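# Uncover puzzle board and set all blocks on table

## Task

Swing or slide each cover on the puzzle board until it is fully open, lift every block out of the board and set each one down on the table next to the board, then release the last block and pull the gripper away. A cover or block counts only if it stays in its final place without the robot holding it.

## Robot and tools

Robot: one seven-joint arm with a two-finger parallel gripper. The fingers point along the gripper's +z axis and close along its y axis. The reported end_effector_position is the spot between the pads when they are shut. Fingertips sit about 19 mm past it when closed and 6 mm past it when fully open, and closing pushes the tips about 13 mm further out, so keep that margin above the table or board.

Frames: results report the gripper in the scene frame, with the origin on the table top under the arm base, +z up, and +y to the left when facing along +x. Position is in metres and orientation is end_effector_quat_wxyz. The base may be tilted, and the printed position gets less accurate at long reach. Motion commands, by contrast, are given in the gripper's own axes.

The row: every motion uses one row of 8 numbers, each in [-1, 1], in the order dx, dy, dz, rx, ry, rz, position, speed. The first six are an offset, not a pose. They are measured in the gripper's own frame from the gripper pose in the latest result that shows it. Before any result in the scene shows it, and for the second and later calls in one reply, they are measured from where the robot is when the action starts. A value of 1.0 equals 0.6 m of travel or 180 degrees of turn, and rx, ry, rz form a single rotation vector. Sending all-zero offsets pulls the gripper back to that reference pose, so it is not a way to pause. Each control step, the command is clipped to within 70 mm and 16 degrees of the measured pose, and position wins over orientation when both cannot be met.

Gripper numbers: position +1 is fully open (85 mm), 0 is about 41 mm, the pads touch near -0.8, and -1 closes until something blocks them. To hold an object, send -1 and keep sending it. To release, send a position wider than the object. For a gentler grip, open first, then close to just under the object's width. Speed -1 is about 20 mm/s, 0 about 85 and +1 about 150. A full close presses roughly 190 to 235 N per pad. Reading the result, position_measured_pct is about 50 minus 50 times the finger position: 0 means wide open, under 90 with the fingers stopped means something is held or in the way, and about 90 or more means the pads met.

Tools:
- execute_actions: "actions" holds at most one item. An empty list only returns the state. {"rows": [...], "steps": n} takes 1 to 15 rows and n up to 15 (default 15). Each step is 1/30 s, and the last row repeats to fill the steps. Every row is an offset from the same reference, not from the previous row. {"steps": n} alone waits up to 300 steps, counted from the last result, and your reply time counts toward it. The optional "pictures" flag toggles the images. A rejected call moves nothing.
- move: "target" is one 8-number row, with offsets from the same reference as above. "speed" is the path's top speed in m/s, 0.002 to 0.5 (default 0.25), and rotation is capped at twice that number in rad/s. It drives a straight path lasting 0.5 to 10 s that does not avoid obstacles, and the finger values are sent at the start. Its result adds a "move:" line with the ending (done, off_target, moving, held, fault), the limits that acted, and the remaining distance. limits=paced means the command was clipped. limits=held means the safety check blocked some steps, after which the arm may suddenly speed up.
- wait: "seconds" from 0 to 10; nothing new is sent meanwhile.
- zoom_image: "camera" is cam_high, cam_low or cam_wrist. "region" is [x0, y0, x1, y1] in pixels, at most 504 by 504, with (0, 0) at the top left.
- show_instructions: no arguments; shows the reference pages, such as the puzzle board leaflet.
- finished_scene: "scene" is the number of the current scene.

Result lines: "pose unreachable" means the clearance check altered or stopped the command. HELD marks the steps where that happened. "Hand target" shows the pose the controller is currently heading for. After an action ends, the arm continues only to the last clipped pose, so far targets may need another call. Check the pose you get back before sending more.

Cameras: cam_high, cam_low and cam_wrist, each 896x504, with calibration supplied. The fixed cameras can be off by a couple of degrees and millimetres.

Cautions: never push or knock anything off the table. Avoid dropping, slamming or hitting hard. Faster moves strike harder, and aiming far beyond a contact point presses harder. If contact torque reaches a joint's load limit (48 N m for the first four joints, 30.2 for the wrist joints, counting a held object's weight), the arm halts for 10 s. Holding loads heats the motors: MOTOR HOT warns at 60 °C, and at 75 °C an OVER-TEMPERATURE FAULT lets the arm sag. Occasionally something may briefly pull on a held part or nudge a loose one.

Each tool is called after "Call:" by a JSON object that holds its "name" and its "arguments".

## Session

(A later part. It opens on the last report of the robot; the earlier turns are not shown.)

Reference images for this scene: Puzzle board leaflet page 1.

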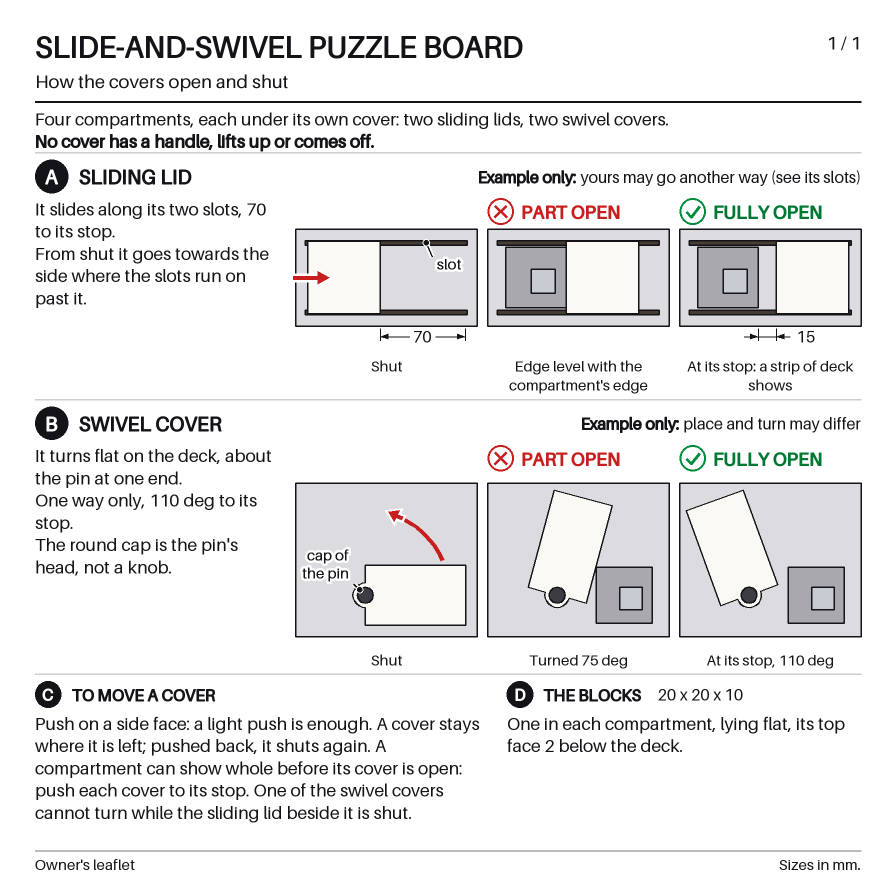

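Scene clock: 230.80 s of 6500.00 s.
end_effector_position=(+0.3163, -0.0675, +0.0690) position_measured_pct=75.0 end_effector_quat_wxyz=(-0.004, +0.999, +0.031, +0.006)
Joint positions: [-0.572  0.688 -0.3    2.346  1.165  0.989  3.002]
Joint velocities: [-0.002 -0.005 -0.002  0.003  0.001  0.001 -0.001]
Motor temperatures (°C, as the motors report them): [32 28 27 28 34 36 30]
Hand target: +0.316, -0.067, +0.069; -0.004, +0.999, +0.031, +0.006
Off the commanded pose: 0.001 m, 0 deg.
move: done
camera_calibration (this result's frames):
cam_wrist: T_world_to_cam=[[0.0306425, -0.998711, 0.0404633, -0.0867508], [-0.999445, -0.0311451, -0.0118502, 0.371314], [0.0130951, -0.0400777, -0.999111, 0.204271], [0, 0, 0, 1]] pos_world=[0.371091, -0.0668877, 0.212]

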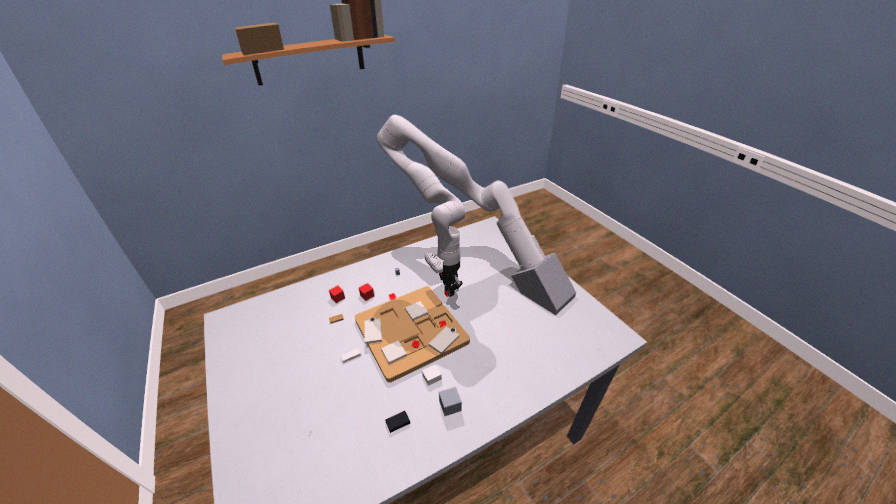

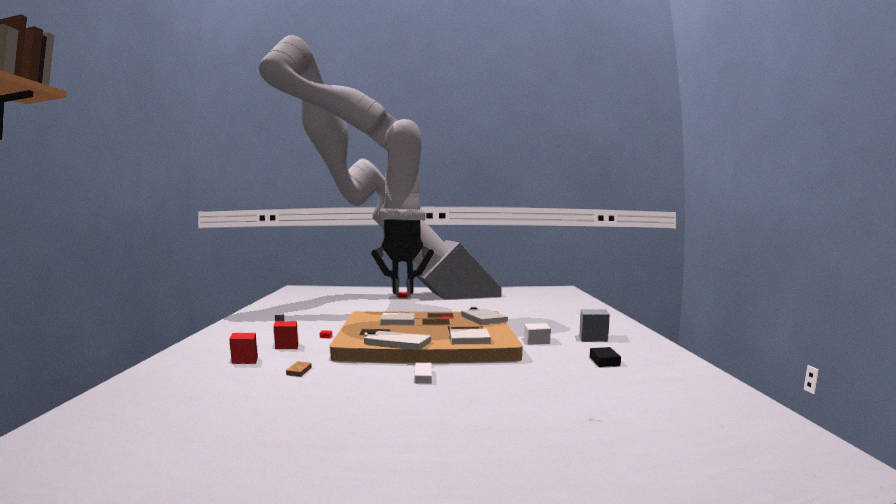

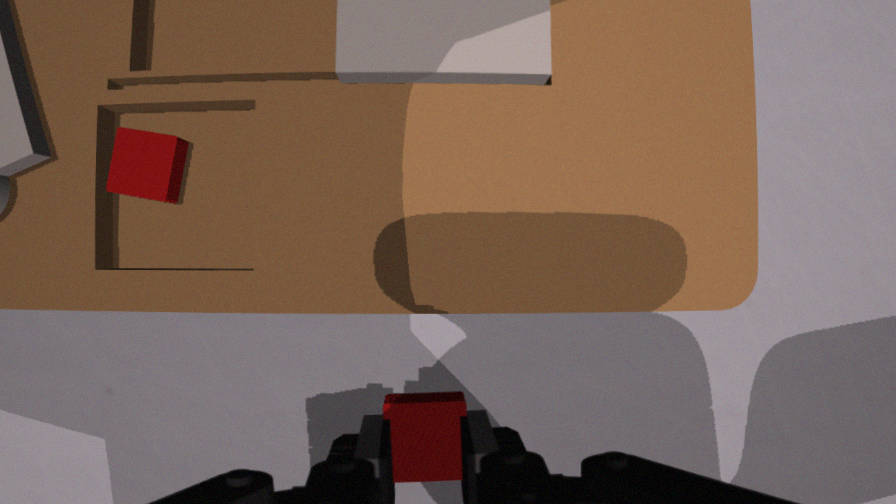

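Call:
{"name": "move", "arguments": {"target": [0,0,0.071,0,0,0,-0.6,0], "speed": 0.08}}

Call:
{"name": "move", "arguments": {"target": [0,0,0.008,0,0,0,-0.6,0], "speed": 0.015}}

Call:
{"name": "move", "arguments": {"target": [0,0,0,0,0,0,-0.33,0]}}

Call:
{"name": "move", "arguments": {"target": [0,0,-0.072,0,-0.004,0,-0.33,0], "speed": 0.15}}

Call:
{"name": "move", "arguments": {"target": [0.328,-0.18,0,0,0,0.265,-0.33,0], "speed": 0.3}}

Call:
{"name": "move", "arguments": {"target": [0,0,0.027,0,0,0,-0.33,0], "speed": 0.06}}

Scene clock: 243.07 s of 6500.00 s.
end_effector_position=(+0.3172, -0.0671, +0.0265) position_measured_pct=75.0 end_effector_quat_wxyz=(-0.004, +0.999, +0.031, +0.007)
Joint positions: [-0.521  0.784 -0.241  2.37   1.342  0.93   2.887]
Joint velocities: [ 0.001  0.006  0.002 -0.     0.    -0.002 -0.   ]
Motor temperatures (°C, as the motors report them): [32 28 27 28 34 36 30]
Hand target: +0.317, -0.067, +0.026; -0.004, +0.999, +0.031, +0.006
Off the commanded pose: 0.000 m, 0 deg.
After step 110, 7.73 s passed at rest.
move: done
camera_calibration (this result's frames):
cam_wrist: T_world_to_cam=[[0.030234, -0.998728, 0.04036, -0.084561], [-0.999444, -0.0307732, -0.0128063, 0.371689], [0.014032, -0.0399504, -0.999103, 0.161576], [0, 0, 0, 1]] pos_world=[0.371772, -0.0665603, 0.169604]

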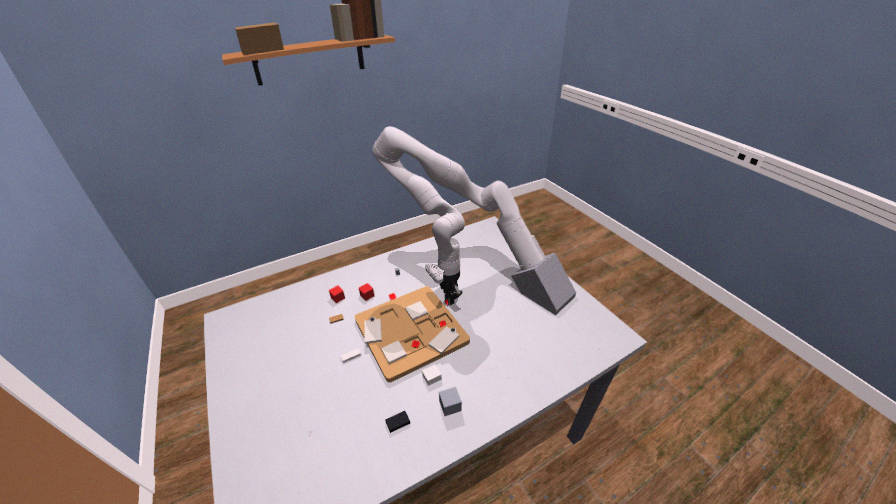

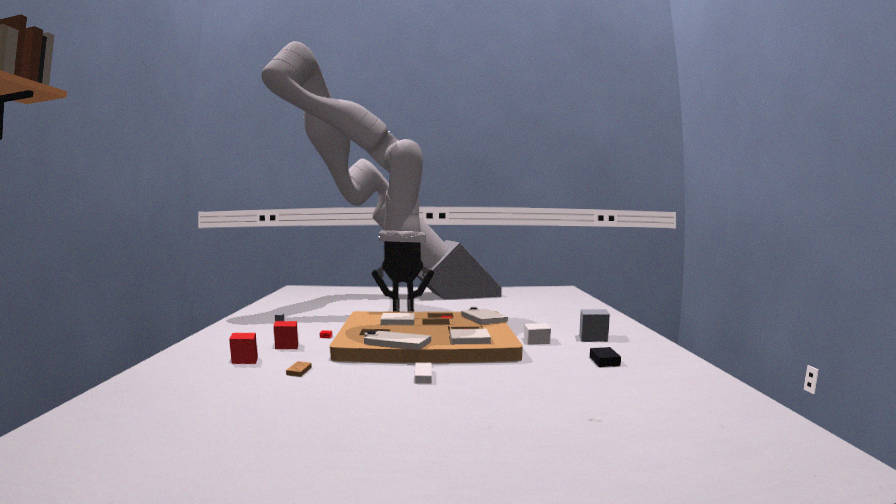

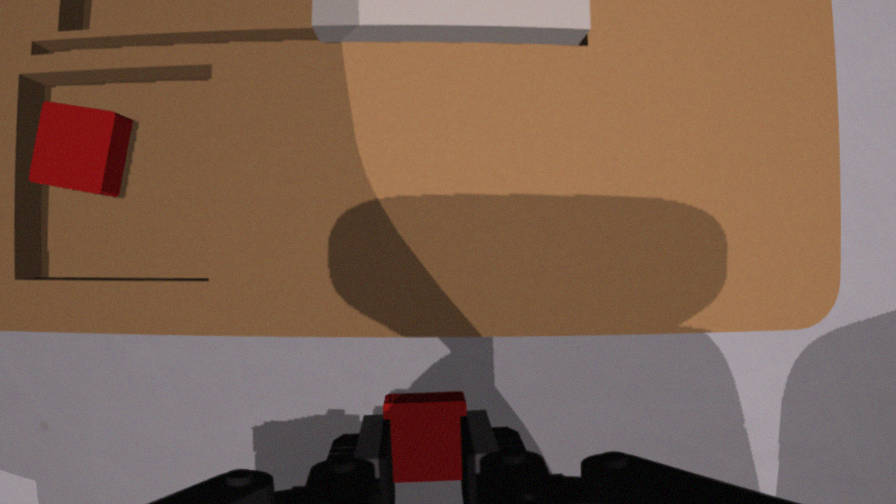

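Scene clock: 243.77 s of 6500.00 s.
end_effector_position=(+0.3173, -0.0671, +0.0218) position_measured_pct=75.0 end_effector_quat_wxyz=(-0.004, +0.999, +0.031, +0.007)
Joint positions: [-0.515  0.796 -0.235  2.371  1.363  0.925  2.873]
Joint velocities: [-0.     0.002  0.001 -0.     0.    -0.    -0.   ]
Motor temperatures (°C, as the motors report them): [32 28 27 28 34 36 30]
Hand target: +0.317, -0.067, +0.022; -0.004, +0.999, +0.031, +0.007
Off the commanded pose: 0.000 m, 0 deg.
move: done
camera_calibration (this result's frames):
cam_wrist: T_world_to_cam=[[0.030163, -0.998731, 0.040323, -0.0843044], [-0.999444, -0.0307094, -0.0129995, 0.371761], [0.0142213, -0.0399084, -0.999102, 0.156767], [0, 0, 0, 1]] pos_world=[0.371868, -0.0665246, 0.164859]

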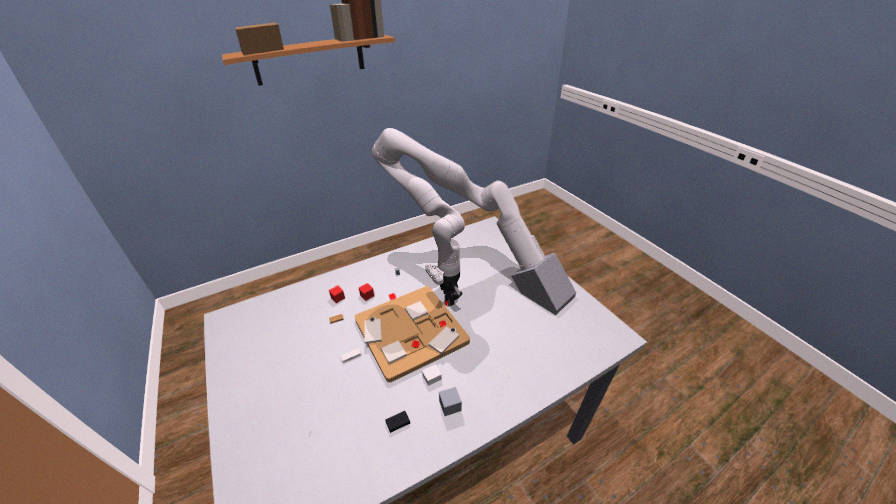

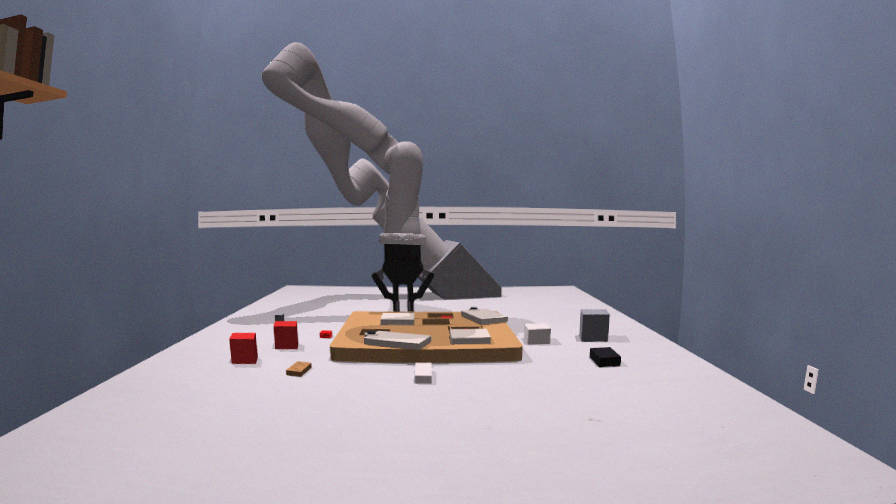

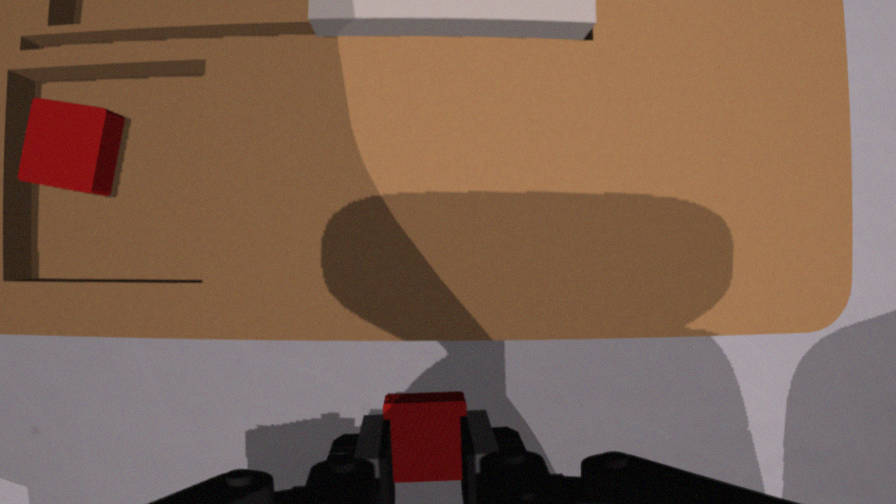

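Scene clock: 244.27 s of 6500.00 s.
end_effector_position=(+0.3173, -0.0671, +0.0218) position_measured_pct=66.7 end_effector_quat_wxyz=(-0.004, +0.999, +0.031, +0.007)
Joint positions: [-0.515  0.796 -0.235  2.371  1.363  0.925  2.873]
Joint velocities: [-0. -0.  0.  0.  0. -0.  0.]
Motor temperatures (°C, as the motors report them): [32 28 27 28 34 36 30]
Hand target: +0.317, -0.067, +0.022; -0.004, +0.999, +0.031, +0.007
Off the commanded pose: 0.000 m, 0 deg.
move: done
camera_calibration (this result's frames):
cam_wrist: T_world_to_cam=[[0.0301601, -0.998731, 0.0403219, -0.0843035], [-0.999444, -0.0307065, -0.0130028, 0.371763], [0.0142244, -0.0399073, -0.999102, 0.156767], [0, 0, 0, 1]] pos_world=[0.371869, -0.0665249, 0.164859]

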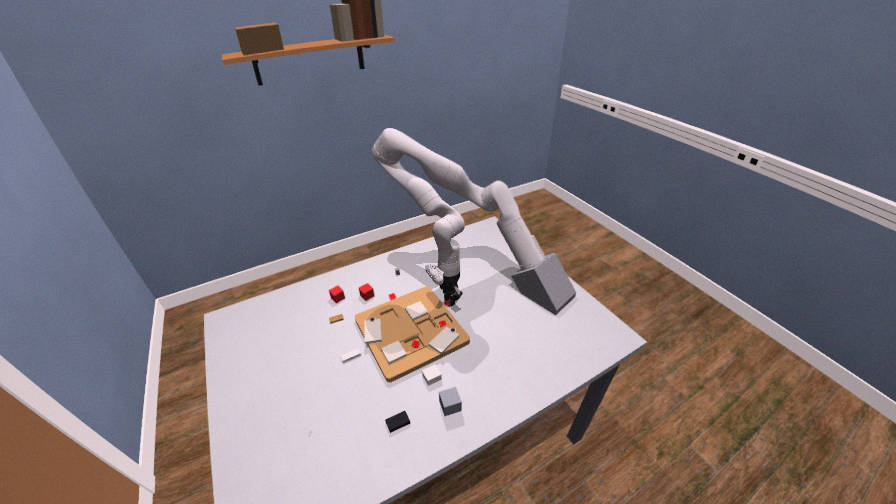

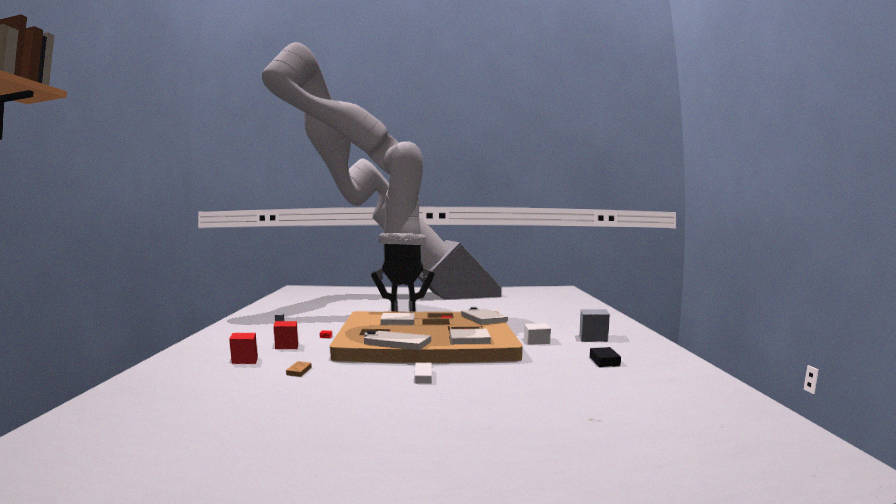

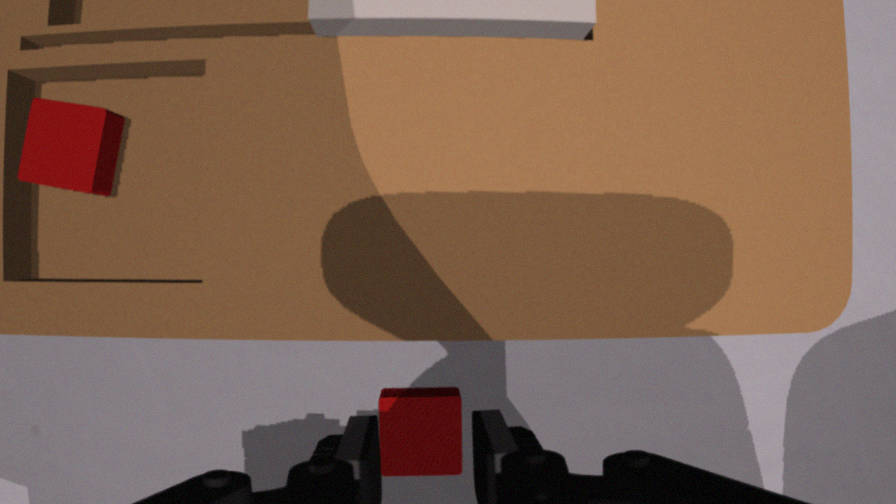

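Scene clock: 245.03 s of 6500.00 s.
end_effector_position=(+0.3164, -0.0674, +0.0648) position_measured_pct=66.7 end_effector_quat_wxyz=(-0.004, +1.000, +0.031, -0.000)
Joint positions: [-0.563  0.697 -0.292  2.338  1.164  0.983  3.015]
Joint velocities: [-0.001 -0.006 -0.003 -0.001 -0.001  0.001 -0.   ]
Motor temperatures (°C, as the motors report them): [32 28 27 28 34 36 30]
Hand target: +0.317, -0.067, +0.065; -0.004, +1.000, +0.031, +0.000
Off the commanded pose: 0.000 m, 0 deg.
move: done
camera_calibration (this result's frames):
cam_wrist: T_world_to_cam=[[0.0312877, -0.998676, 0.0408348, -0.0867726], [-0.99951, -0.0312912, 0.000554308, 0.370555], [0.000724196, -0.0408322, -0.999166, 0.203982], [0, 0, 0, 1]] pos_world=[0.37294, -0.0667335, 0.20715]

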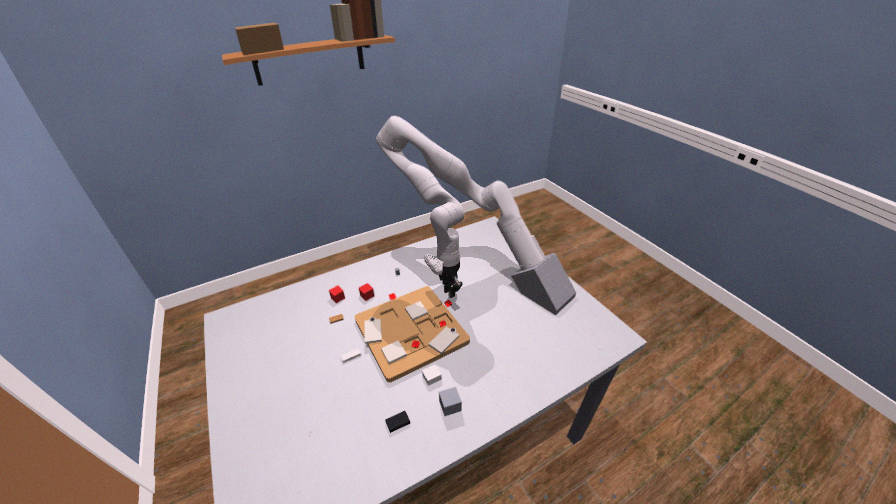

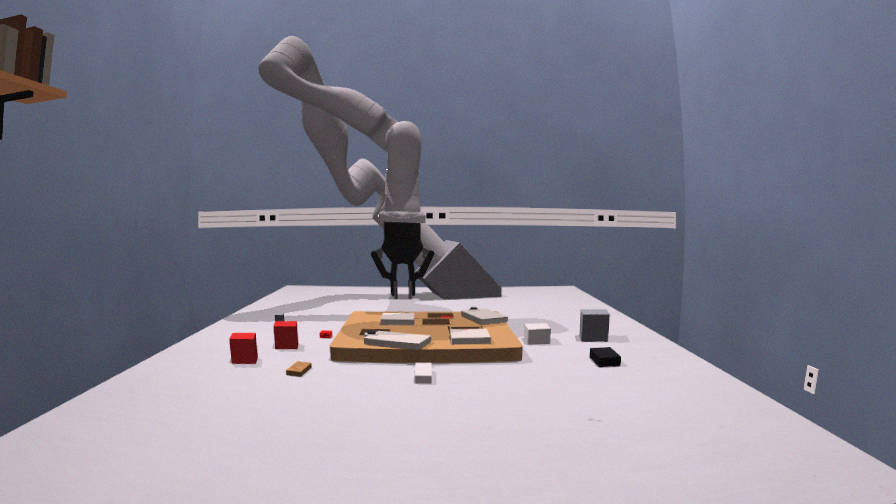

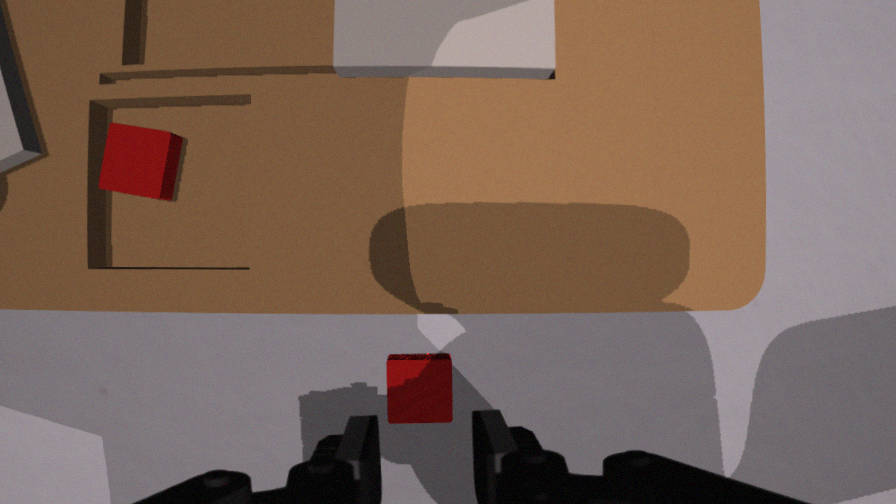

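Scene clock: 246.87 s of 6500.00 s.
end_effector_position=(+0.5063, +0.0518, +0.0659) position_measured_pct=66.7 end_effector_quat_wxyz=(-0.004, +0.927, -0.376, -0.002)
Joint positions: [-0.621  0.992 -0.167  1.581  0.973  1.146  2.681]
Joint velocities: [-0.001  0.009  0.    -0.004  0.     0.001  0.   ]
Motor temperatures (°C, as the motors report them): [32 28 27 28 34 36 30]
Hand target: +0.506, +0.052, +0.066; -0.003, +0.927, -0.376, -0.002
Off the commanded pose: 0.001 m, 0 deg.
move: done
camera_calibration (this result's frames):
cam_wrist: T_world_to_cam=[[-0.717725, -0.694969, 0.0434744, 0.389649], [-0.695394, 0.718596, 0.00690378, 0.370836], [-0.0360384, -0.0252768, -0.999031, 0.227637], [0, 0, 0, 1]] pos_world=[0.545742, 0.0100664, 0.207916]

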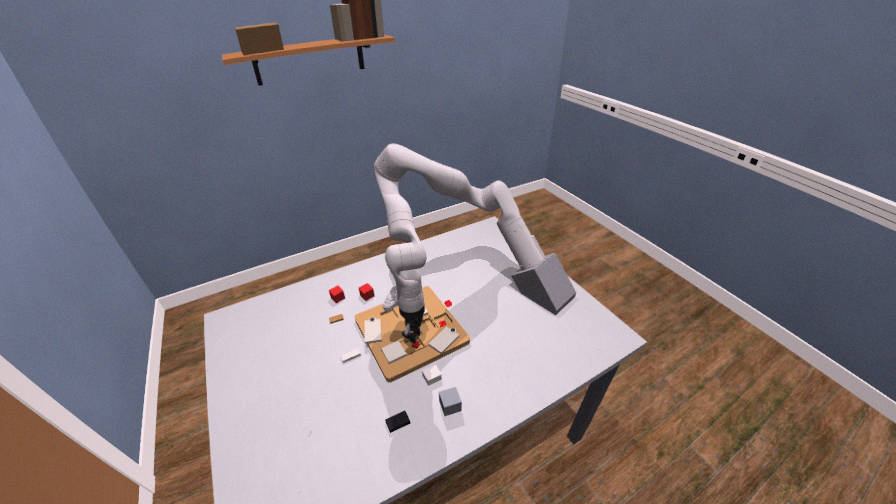

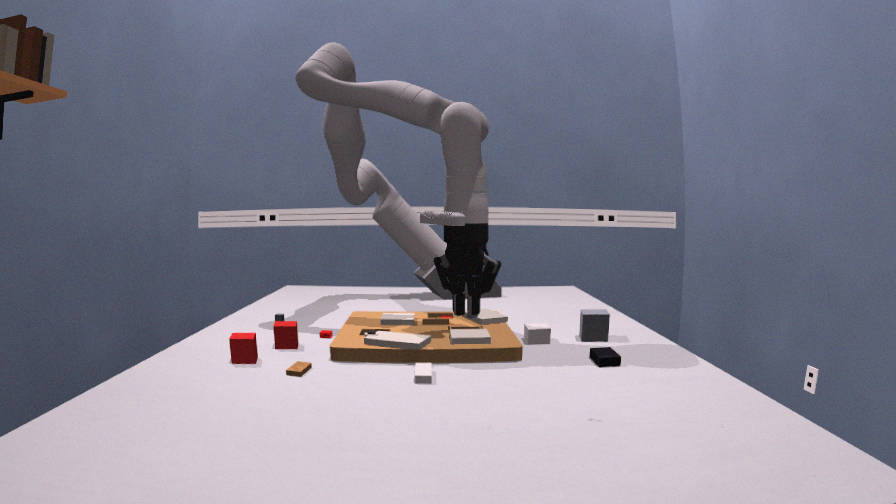

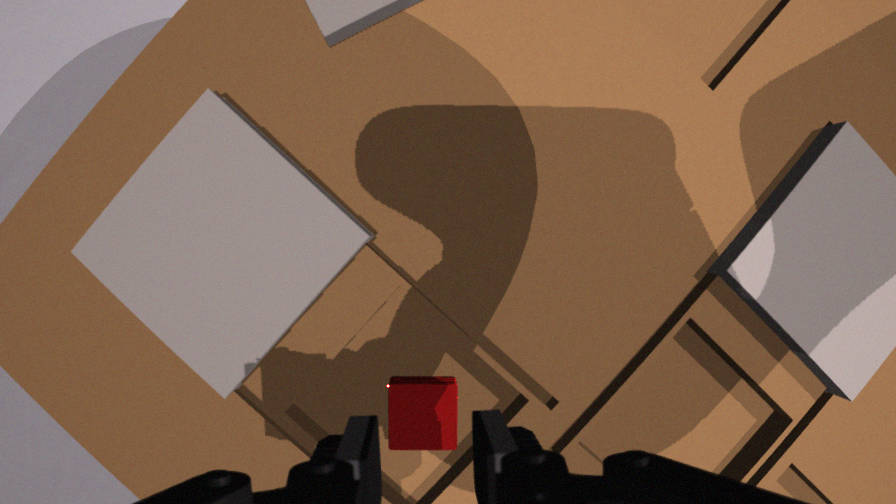

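Scene clock: 247.57 s of 6500.00 s.
end_effector_position=(+0.5064, +0.0519, +0.0498) position_measured_pct=66.7 end_effector_quat_wxyz=(-0.004, +0.927, -0.376, -0.002)
Joint positions: [-0.606  1.012 -0.156  1.588  0.994  1.116  2.669]
Joint velocities: [ 0.001  0.002  0.    -0.001 -0.    -0.001  0.   ]
Motor temperatures (°C, as the motors report them): [32 28 27 28 34 36 30]
Hand target: +0.506, +0.052, +0.050; -0.004, +0.927, -0.376, -0.002
Off the commanded pose: 0.000 m, 0 deg.
move: done
camera_calibration (this result's frames):
cam_wrist: T_world_to_cam=[[-0.717792, -0.694911, 0.0432888, 0.390528], [-0.695337, 0.718652, 0.00675868, 0.370882], [-0.0358063, -0.025249, -0.99904, 0.211437], [0, 0, 0, 1]] pos_world=[0.545777, 0.0101856, 0.191822]

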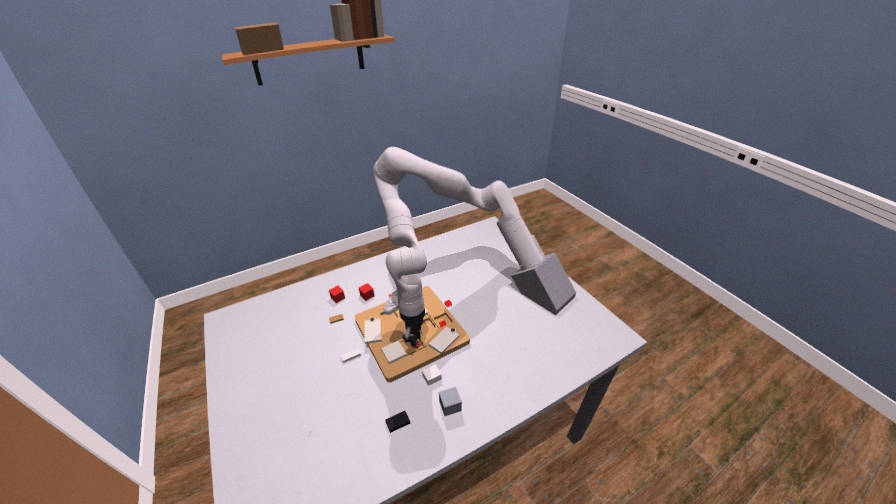

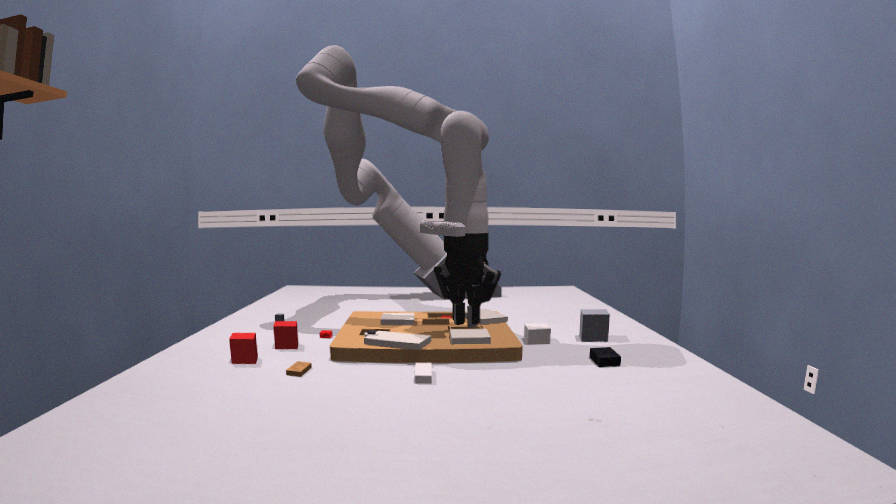

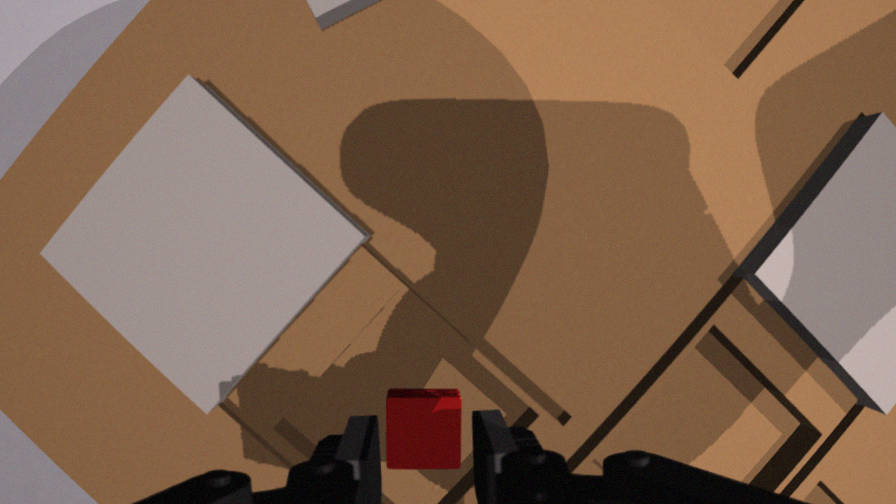

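Call:
{"name": "move", "arguments": {"target": [0.007,-0.001,0.004,0,0,0,-0.37,0], "speed": 0.02}}

Call:
{"name": "move", "arguments": {"target": [0,0,0.022,0,0,0,-0.37,0], "speed": 0.012}}

Scene clock: 253.07 s of 6500.00 s.
end_effector_position=(+0.5098, +0.0495, +0.0474) position_measured_pct=68.7 end_effector_quat_wxyz=(-0.004, +0.927, -0.376, -0.002)
Joint positions: [-0.599  1.013 -0.154  1.582  0.996  1.115  2.679]
Joint velocities: [ 0.     0.     0.    -0.001 -0.    -0.     0.   ]
Motor temperatures (°C, as the motors report them): [32 28 27 28 34 36 30]
Hand target: +0.510, +0.049, +0.047; -0.004, +0.927, -0.376, -0.002
Off the commanded pose: 0.000 m, 0 deg.
After step 90, 1.80 s passed at rest.
move: done
camera_calibration (this result's frames):
cam_wrist: T_world_to_cam=[[-0.717771, -0.694935, 0.0432421, 0.39137], [-0.695361, 0.718629, 0.0067178, 0.375074], [-0.0357434, -0.025247, -0.999042, 0.209075], [0, 0, 0, 1]] pos_world=[0.549199, 0.00771591, 0.189432]

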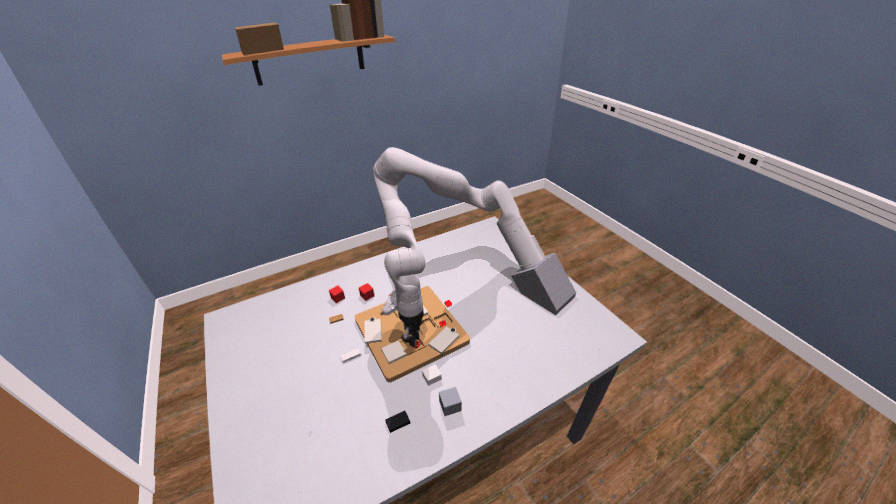

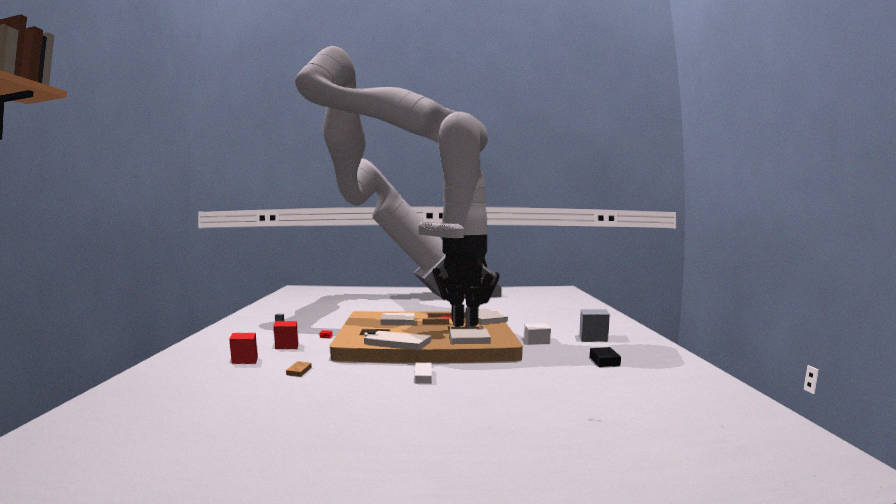

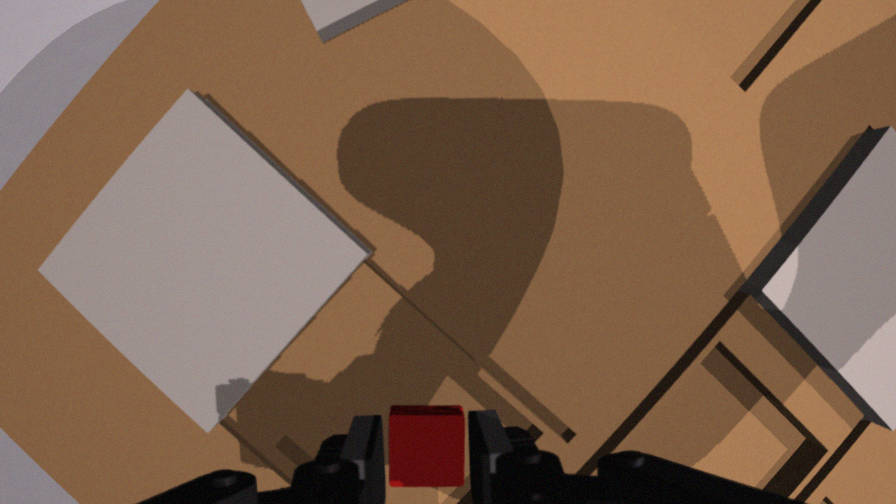

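Scene clock: 254.40 s of 6500.00 s.
end_effector_position=(+0.5102, +0.0496, +0.0346) position_measured_pct=68.7 end_effector_quat_wxyz=(-0.004, +0.927, -0.376, -0.002)
Joint positions: [-0.587  1.029 -0.145  1.586  1.014  1.092  2.669]
Joint velocities: [-0.     0.001 -0.    -0.     0.    -0.001  0.   ]
Motor temperatures (°C, as the motors report them): [32 28 27 28 34 36 30]
Hand target: +0.510, +0.050, +0.034; -0.004, +0.927, -0.376, -0.002
Off the commanded pose: 0.001 m, 0 deg.
move: done
camera_calibration (this result's frames):
cam_wrist: T_world_to_cam=[[-0.718041, -0.694716, 0.0422719, 0.392501], [-0.695133, 0.718854, 0.00627211, 0.375257], [-0.0347447, -0.024881, -0.999086, 0.19571], [0, 0, 0, 1]] pos_world=[0.549485, 0.0077916, 0.176585]

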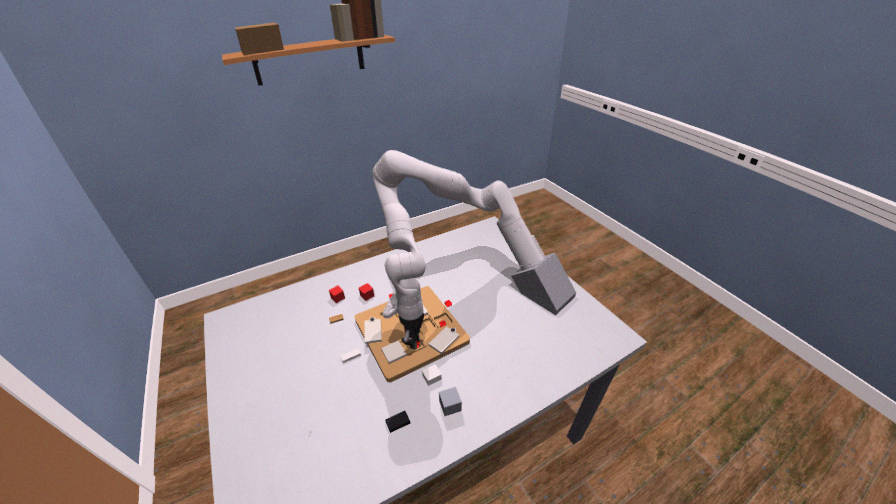

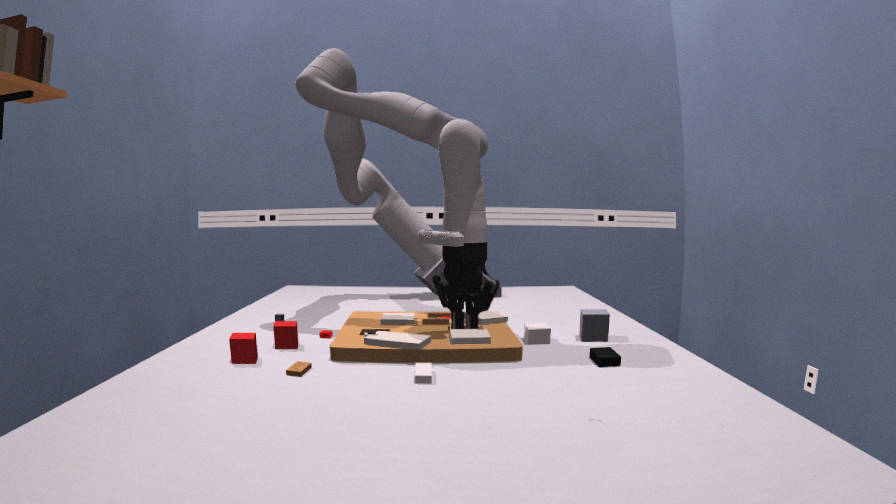

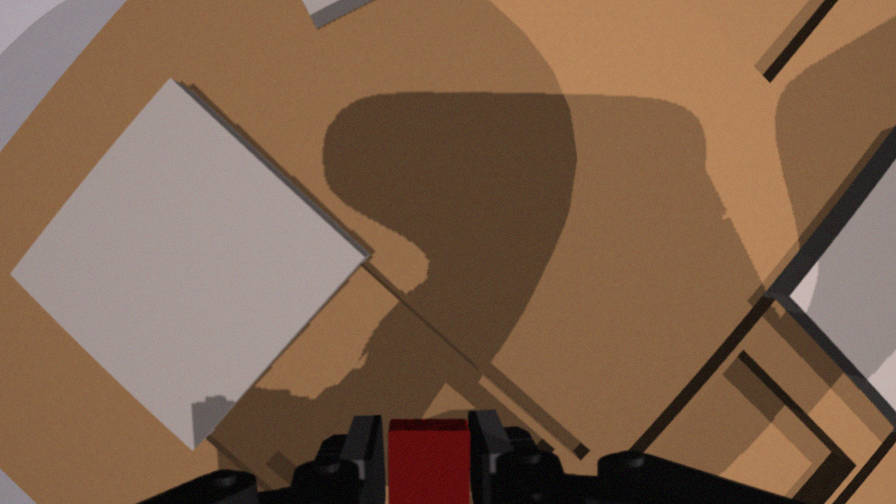

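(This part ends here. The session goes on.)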